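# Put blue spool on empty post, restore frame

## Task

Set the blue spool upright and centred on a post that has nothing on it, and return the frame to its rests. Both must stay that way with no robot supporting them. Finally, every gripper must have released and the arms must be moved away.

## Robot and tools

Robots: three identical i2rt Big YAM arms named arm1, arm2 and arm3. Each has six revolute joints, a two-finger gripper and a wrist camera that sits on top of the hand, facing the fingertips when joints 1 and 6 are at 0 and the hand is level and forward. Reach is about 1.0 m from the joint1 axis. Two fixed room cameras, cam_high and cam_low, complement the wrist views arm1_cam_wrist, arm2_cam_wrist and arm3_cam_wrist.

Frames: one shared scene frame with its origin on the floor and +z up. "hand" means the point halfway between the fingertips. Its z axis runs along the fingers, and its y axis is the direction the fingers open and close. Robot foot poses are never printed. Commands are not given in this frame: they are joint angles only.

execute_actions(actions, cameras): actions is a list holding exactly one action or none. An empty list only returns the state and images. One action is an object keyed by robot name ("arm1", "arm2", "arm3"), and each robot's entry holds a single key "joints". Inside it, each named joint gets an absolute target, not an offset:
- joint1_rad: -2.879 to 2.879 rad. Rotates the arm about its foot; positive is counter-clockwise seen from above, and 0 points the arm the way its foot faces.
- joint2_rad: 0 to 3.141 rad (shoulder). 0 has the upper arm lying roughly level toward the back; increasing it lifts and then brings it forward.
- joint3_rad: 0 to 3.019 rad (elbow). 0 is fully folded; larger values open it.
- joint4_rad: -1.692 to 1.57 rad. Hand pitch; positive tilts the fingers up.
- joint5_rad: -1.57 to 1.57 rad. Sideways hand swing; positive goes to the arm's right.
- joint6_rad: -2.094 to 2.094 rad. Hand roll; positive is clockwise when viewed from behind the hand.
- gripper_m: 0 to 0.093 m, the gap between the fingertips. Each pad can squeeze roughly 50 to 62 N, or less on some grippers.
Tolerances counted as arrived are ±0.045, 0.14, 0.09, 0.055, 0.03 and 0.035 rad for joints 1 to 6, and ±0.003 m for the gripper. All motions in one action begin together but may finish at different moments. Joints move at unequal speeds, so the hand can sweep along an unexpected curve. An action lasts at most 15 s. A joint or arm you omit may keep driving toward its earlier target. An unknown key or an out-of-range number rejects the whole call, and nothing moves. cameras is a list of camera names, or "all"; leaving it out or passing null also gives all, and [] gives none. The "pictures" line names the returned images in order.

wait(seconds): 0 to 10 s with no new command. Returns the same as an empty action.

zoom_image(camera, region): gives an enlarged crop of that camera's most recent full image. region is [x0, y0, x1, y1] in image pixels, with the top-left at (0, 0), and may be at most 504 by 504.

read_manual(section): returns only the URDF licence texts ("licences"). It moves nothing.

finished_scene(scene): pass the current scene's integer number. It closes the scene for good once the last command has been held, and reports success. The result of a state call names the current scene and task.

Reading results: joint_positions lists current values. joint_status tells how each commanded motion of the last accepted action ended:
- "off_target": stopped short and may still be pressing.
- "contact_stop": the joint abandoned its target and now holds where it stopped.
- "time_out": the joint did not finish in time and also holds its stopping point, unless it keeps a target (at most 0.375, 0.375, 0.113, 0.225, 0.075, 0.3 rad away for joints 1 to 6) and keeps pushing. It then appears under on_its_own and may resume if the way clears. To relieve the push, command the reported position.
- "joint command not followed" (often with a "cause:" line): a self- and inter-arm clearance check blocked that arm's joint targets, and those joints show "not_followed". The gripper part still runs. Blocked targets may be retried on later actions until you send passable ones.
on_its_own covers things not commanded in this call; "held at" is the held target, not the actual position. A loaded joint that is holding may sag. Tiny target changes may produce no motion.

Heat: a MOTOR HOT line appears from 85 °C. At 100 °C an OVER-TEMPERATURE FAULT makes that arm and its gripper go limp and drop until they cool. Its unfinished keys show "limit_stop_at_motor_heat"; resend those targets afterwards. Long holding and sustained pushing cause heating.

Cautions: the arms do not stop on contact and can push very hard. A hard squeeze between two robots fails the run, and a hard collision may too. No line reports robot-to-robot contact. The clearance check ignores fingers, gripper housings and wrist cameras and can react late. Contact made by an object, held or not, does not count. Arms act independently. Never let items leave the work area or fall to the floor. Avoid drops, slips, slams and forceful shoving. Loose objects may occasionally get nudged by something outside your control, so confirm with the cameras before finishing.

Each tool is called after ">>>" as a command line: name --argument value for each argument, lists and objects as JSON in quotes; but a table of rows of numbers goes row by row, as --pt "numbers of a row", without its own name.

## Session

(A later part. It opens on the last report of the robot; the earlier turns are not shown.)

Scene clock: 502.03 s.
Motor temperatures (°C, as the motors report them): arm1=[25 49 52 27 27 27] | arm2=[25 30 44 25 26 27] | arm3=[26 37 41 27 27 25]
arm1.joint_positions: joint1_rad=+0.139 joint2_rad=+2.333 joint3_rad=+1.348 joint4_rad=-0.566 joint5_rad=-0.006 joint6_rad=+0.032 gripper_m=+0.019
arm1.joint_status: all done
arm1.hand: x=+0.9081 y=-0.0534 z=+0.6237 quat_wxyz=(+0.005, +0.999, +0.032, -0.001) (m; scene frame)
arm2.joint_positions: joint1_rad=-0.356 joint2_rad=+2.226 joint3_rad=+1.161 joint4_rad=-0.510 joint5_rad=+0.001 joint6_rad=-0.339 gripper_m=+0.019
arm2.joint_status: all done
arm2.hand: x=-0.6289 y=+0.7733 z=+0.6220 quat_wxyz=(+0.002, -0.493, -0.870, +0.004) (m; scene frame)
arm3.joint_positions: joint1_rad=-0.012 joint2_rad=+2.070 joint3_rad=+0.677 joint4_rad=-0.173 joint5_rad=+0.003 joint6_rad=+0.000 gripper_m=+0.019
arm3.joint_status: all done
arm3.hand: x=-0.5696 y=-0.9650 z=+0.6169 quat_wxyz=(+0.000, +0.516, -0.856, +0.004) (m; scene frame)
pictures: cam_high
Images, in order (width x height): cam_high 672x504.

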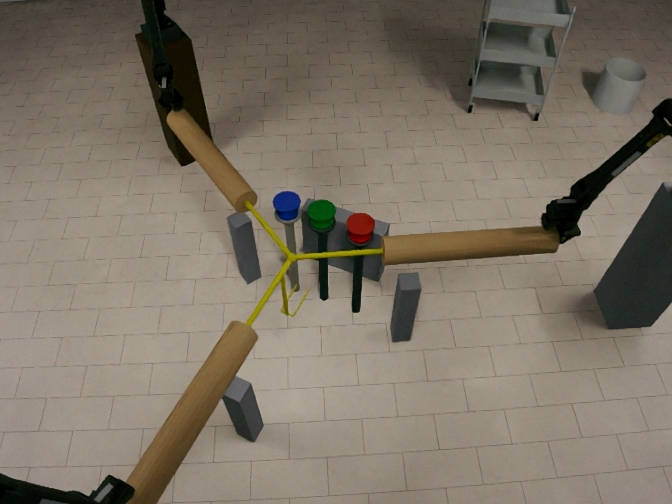

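>>> execute_actions --actions '[{"arm1":{"joints":{"joint2_rad":2.586,"joint3_rad":1.531,"joint4_rad":-0.430}},"arm2":{"joints":{"joint2_rad":2.502,"joint3_rad":1.307,"joint4_rad":-0.340}},"arm3":{"joints":{"joint1_rad":-0.002,"joint2_rad":2.462,"joint3_rad":0.843,"joint4_rad":0.114}}}]' --cameras '["cam_high","cam_low"]'

Scene clock: 509.03 s.
Motor temperatures (°C, as the motors report them): arm1=[25 50 52 27 27 27] | arm2=[25 30 42 25 26 27] | arm3=[26 37 40 27 27 25]
arm1.joint_positions: joint1_rad=+0.132 joint2_rad=+2.625 joint3_rad=+1.495 joint4_rad=-0.425 joint5_rad=-0.004 joint6_rad=+0.026 gripper_m=+0.019
arm1.joint_status: all done
arm1.hand: x=+0.9066 y=-0.0500 z=+0.4977 quat_wxyz=(+0.004, +0.999, +0.031, +0.001) (m; scene frame)
arm2.joint_positions: joint1_rad=-0.355 joint2_rad=+2.533 joint3_rad=+1.283 joint4_rad=-0.336 joint5_rad=+0.002 joint6_rad=-0.338 gripper_m=+0.019
arm2.joint_status: all done
arm2.hand: x=-0.6294 y=+0.7747 z=+0.4952 quat_wxyz=(+0.005, -0.493, -0.870, +0.000) (m; scene frame)
arm3.joint_positions: joint1_rad=-0.011 joint2_rad=+2.482 joint3_rad=+0.833 joint4_rad=+0.084 joint5_rad=+0.002 joint6_rad=+0.000 gripper_m=+0.019
arm3.joint_status: all done
arm3.hand: x=-0.5686 y=-0.9633 z=+0.4905 quat_wxyz=(+0.000, +0.517, -0.856, +0.003) (m; scene frame)
pictures: cam_high, cam_low
Images, in order (width x height): cam_high 672x504, cam_low 672x504.

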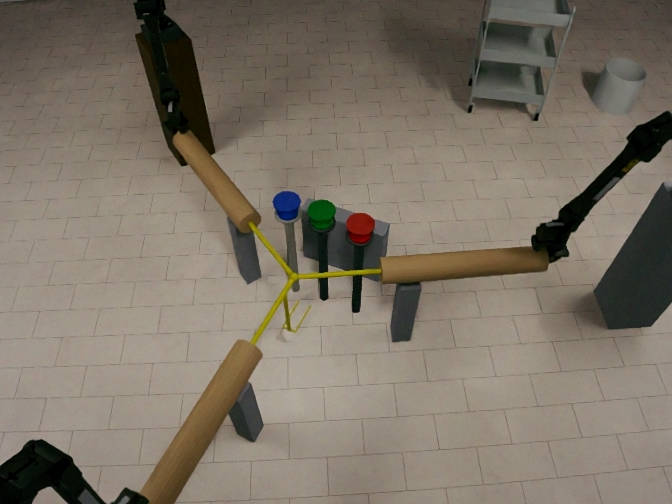

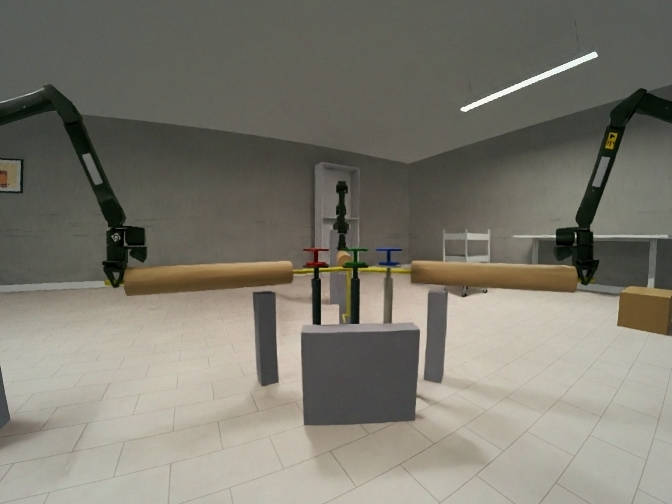

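>>> execute_actions --actions '[{"arm1":{"joints":{"joint2_rad":2.677,"joint3_rad":1.574,"joint4_rad":-0.406}},"arm2":{"joints":{"joint2_rad":2.595,"joint3_rad":1.346,"joint4_rad":-0.305}},"arm3":{"joints":{"joint2_rad":2.565,"joint3_rad":0.892,"joint4_rad":0.157}}}]' --cameras '["cam_high","cam_low"]'

Scene clock: 514.33 s.
Motor temperatures (°C, as the motors report them): arm1=[25 50 51 27 27 27] | arm2=[25 31 41 25 26 27] | arm3=[26 37 40 27 27 25]
arm1.joint_positions: joint1_rad=+0.133 joint2_rad=+2.691 joint3_rad=+1.542 joint4_rad=-0.410 joint5_rad=-0.004 joint6_rad=+0.026 gripper_m=+0.019
arm1.joint_status: all done
arm1.hand: x=+0.9066 y=-0.0504 z=+0.4707 quat_wxyz=(+0.004, +0.999, +0.032, +0.003) (m; scene frame)
arm2.joint_positions: joint1_rad=-0.356 joint2_rad=+2.609 joint3_rad=+1.328 joint4_rad=-0.304 joint5_rad=+0.000 joint6_rad=-0.338 gripper_m=+0.019
arm2.joint_status: all done
arm2.hand: x=-0.6295 y=+0.7742 z=+0.4647 quat_wxyz=(+0.004, -0.493, -0.870, +0.000) (m; scene frame)
arm3.joint_positions: joint1_rad=-0.011 joint2_rad=+2.578 joint3_rad=+0.885 joint4_rad=+0.132 joint5_rad=+0.002 joint6_rad=+0.000 gripper_m=+0.019
arm3.joint_status: all done
arm3.hand: x=-0.5685 y=-0.9634 z=+0.4587 quat_wxyz=(-0.003, +0.517, -0.856, +0.002) (m; scene frame)
pictures: cam_high, cam_low
Images, in order (width x height): cam_high 672x504, cam_low 672x504.

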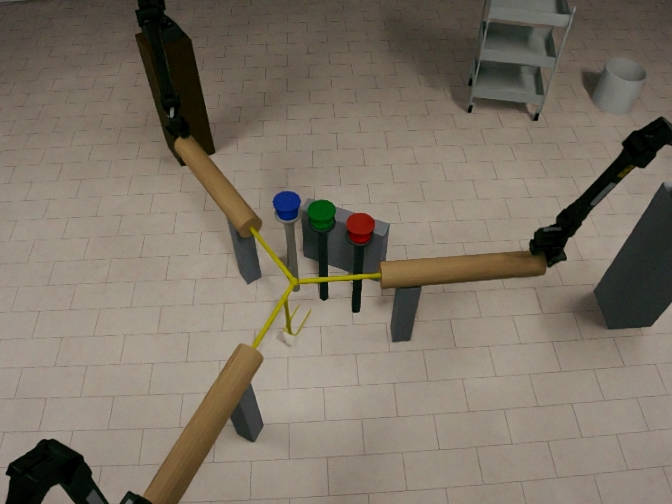

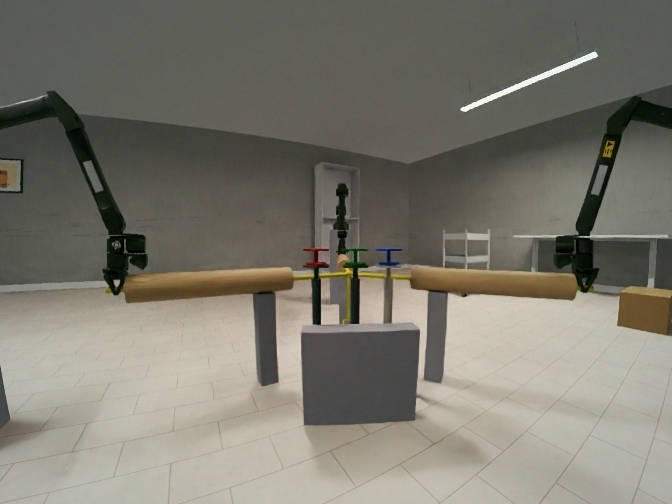

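>>> execute_actions --actions '[{"arm1":{"joints":{"joint2_rad":2.690,"joint3_rad":1.545,"joint4_rad":-0.410,"gripper_m":0.07}},"arm2":{"joints":{"joint2_rad":2.605,"joint3_rad":1.330,"joint4_rad":-0.304,"gripper_m":0.07}},"arm3":{"joints":{"joint2_rad":2.574,"joint3_rad":0.885,"joint4_rad":0.132,"gripper_m":0.07}}}]' --cameras '["cam_high","cam_low"]'

Scene clock: 519.17 s.
Motor temperatures (°C, as the motors report them): arm1=[25 50 50 27 27 27] | arm2=[25 31 40 25 26 27] | arm3=[26 37 39 27 27 25]
arm1.joint_positions: joint1_rad=+0.133 joint2_rad=+2.691 joint3_rad=+1.542 joint4_rad=-0.410 joint5_rad=-0.003 joint6_rad=+0.026 gripper_m=+0.070
arm1.joint_status: all done
arm1.hand: x=+0.9066 y=-0.0501 z=+0.4707 quat_wxyz=(+0.003, +0.999, +0.032, +0.002) (m; scene frame)
arm2.joint_positions: joint1_rad=-0.356 joint2_rad=+2.609 joint3_rad=+1.328 joint4_rad=-0.304 joint5_rad=+0.000 joint6_rad=-0.338 gripper_m=+0.070
arm2.joint_status: all done
arm2.hand: x=-0.6295 y=+0.7742 z=+0.4647 quat_wxyz=(+0.004, -0.493, -0.870, +0.000) (m; scene frame)
arm3.joint_positions: joint1_rad=-0.011 joint2_rad=+2.577 joint3_rad=+0.885 joint4_rad=+0.132 joint5_rad=+0.002 joint6_rad=+0.000 gripper_m=+0.070
arm3.joint_status: all done
arm3.hand: x=-0.5684 y=-0.9632 z=+0.4589 quat_wxyz=(-0.003, +0.517, -0.856, +0.002) (m; scene frame)
pictures: cam_high, cam_low
Images, in order (width x height): cam_high 672x504, cam_low 672x504.

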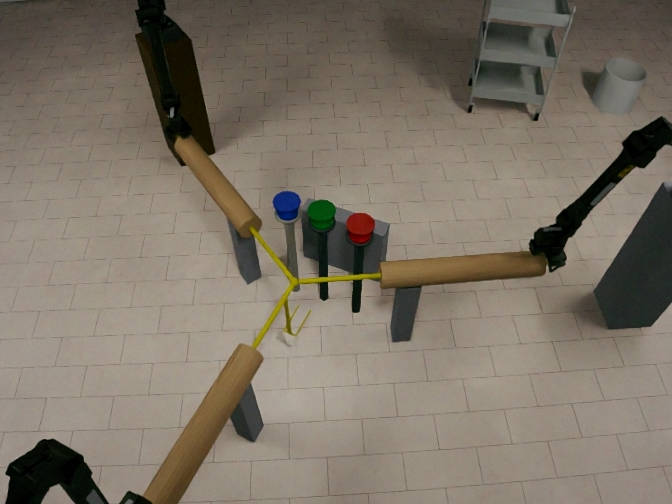

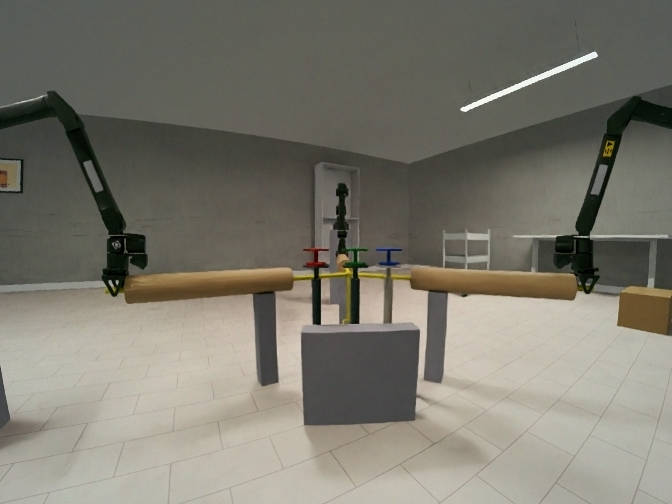

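>>> execute_actions --actions '[{"arm1":{"joints":{"joint2_rad":2.30,"joint3_rad":1.25,"joint4_rad":-0.58}},"arm2":{"joints":{"joint2_rad":2.20,"joint3_rad":1.06,"joint4_rad":-0.52}},"arm3":{"joints":{"joint2_rad":2.05,"joint3_rad":0.63,"joint4_rad":-0.17}}}]' --cameras '["cam_high","cam_low"]'

>>> zoom_image --camera "cam_low" --region '[230, 220, 470, 340]'

Scene clock: 535.17 s.
Motor temperatures (°C, as the motors report them): arm1=[25 50 48 27 27 27] | arm2=[25 31 39 25 26 27] | arm3=[26 37 38 27 27 25]
arm1.joint_positions: joint1_rad=+0.133 joint2_rad=+2.282 joint3_rad=+1.257 joint4_rad=-0.571 joint5_rad=-0.003 joint6_rad=+0.026 gripper_m=+0.070
arm1.joint_status: all done
arm1.hand: x=+0.9429 y=-0.0462 z=+0.6319 quat_wxyz=(+0.002, +0.999, +0.032, +0.021) (m; scene frame)
arm2.joint_positions: joint1_rad=-0.356 joint2_rad=+2.189 joint3_rad=+1.059 joint4_rad=-0.514 joint5_rad=+0.000 joint6_rad=-0.338 gripper_m=+0.070
arm2.joint_status: all done
arm2.hand: x=-0.6380 y=+0.8211 z=+0.6213 quat_wxyz=(+0.024, -0.493, -0.869, -0.022) (m; scene frame)
arm3.joint_positions: joint1_rad=-0.011 joint2_rad=+2.038 joint3_rad=+0.630 joint4_rad=-0.160 joint5_rad=+0.002 joint6_rad=+0.000 gripper_m=+0.070
arm3.joint_status: all done
arm3.hand: x=-0.5771 y=-0.9784 z=+0.6237 quat_wxyz=(+0.001, +0.517, -0.856, +0.004) (m; scene frame)
pictures: cam_high, cam_low
Images, in order (width x height): cam_high 672x504, cam_low 672x504.

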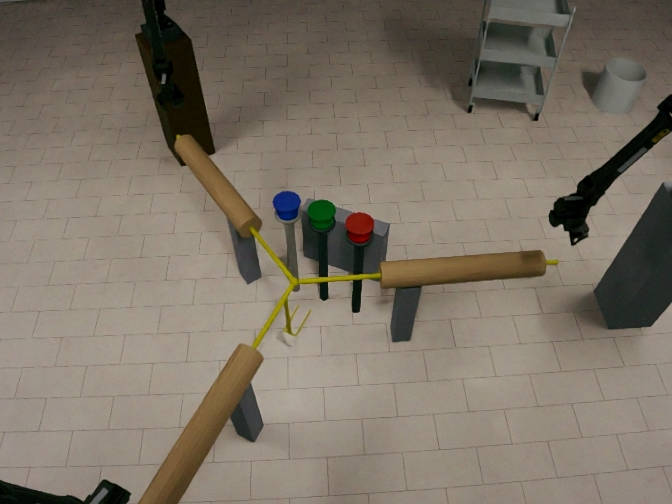

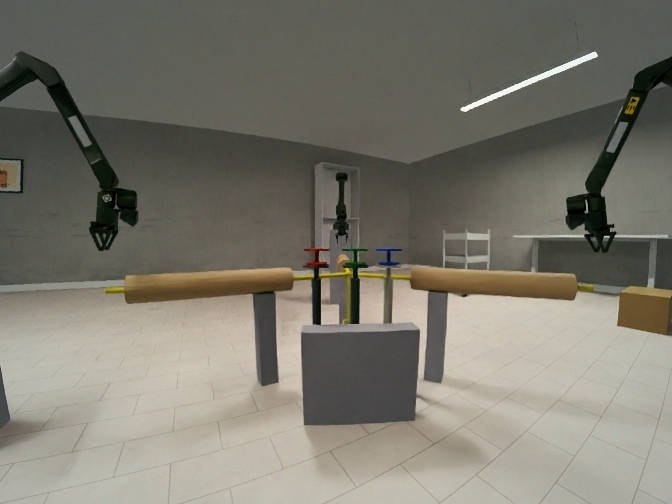

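Region (230, 220, 470, 340) of cam_low's 672x504 image, scaled by 2.100, with more detail than that image has.

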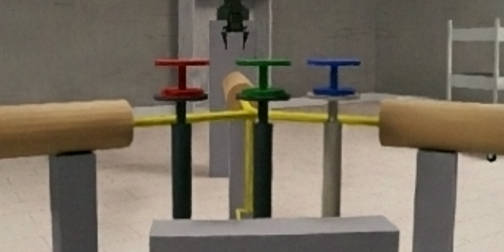

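>>> finished_scene --scene 2

The scene is finished: the task was done.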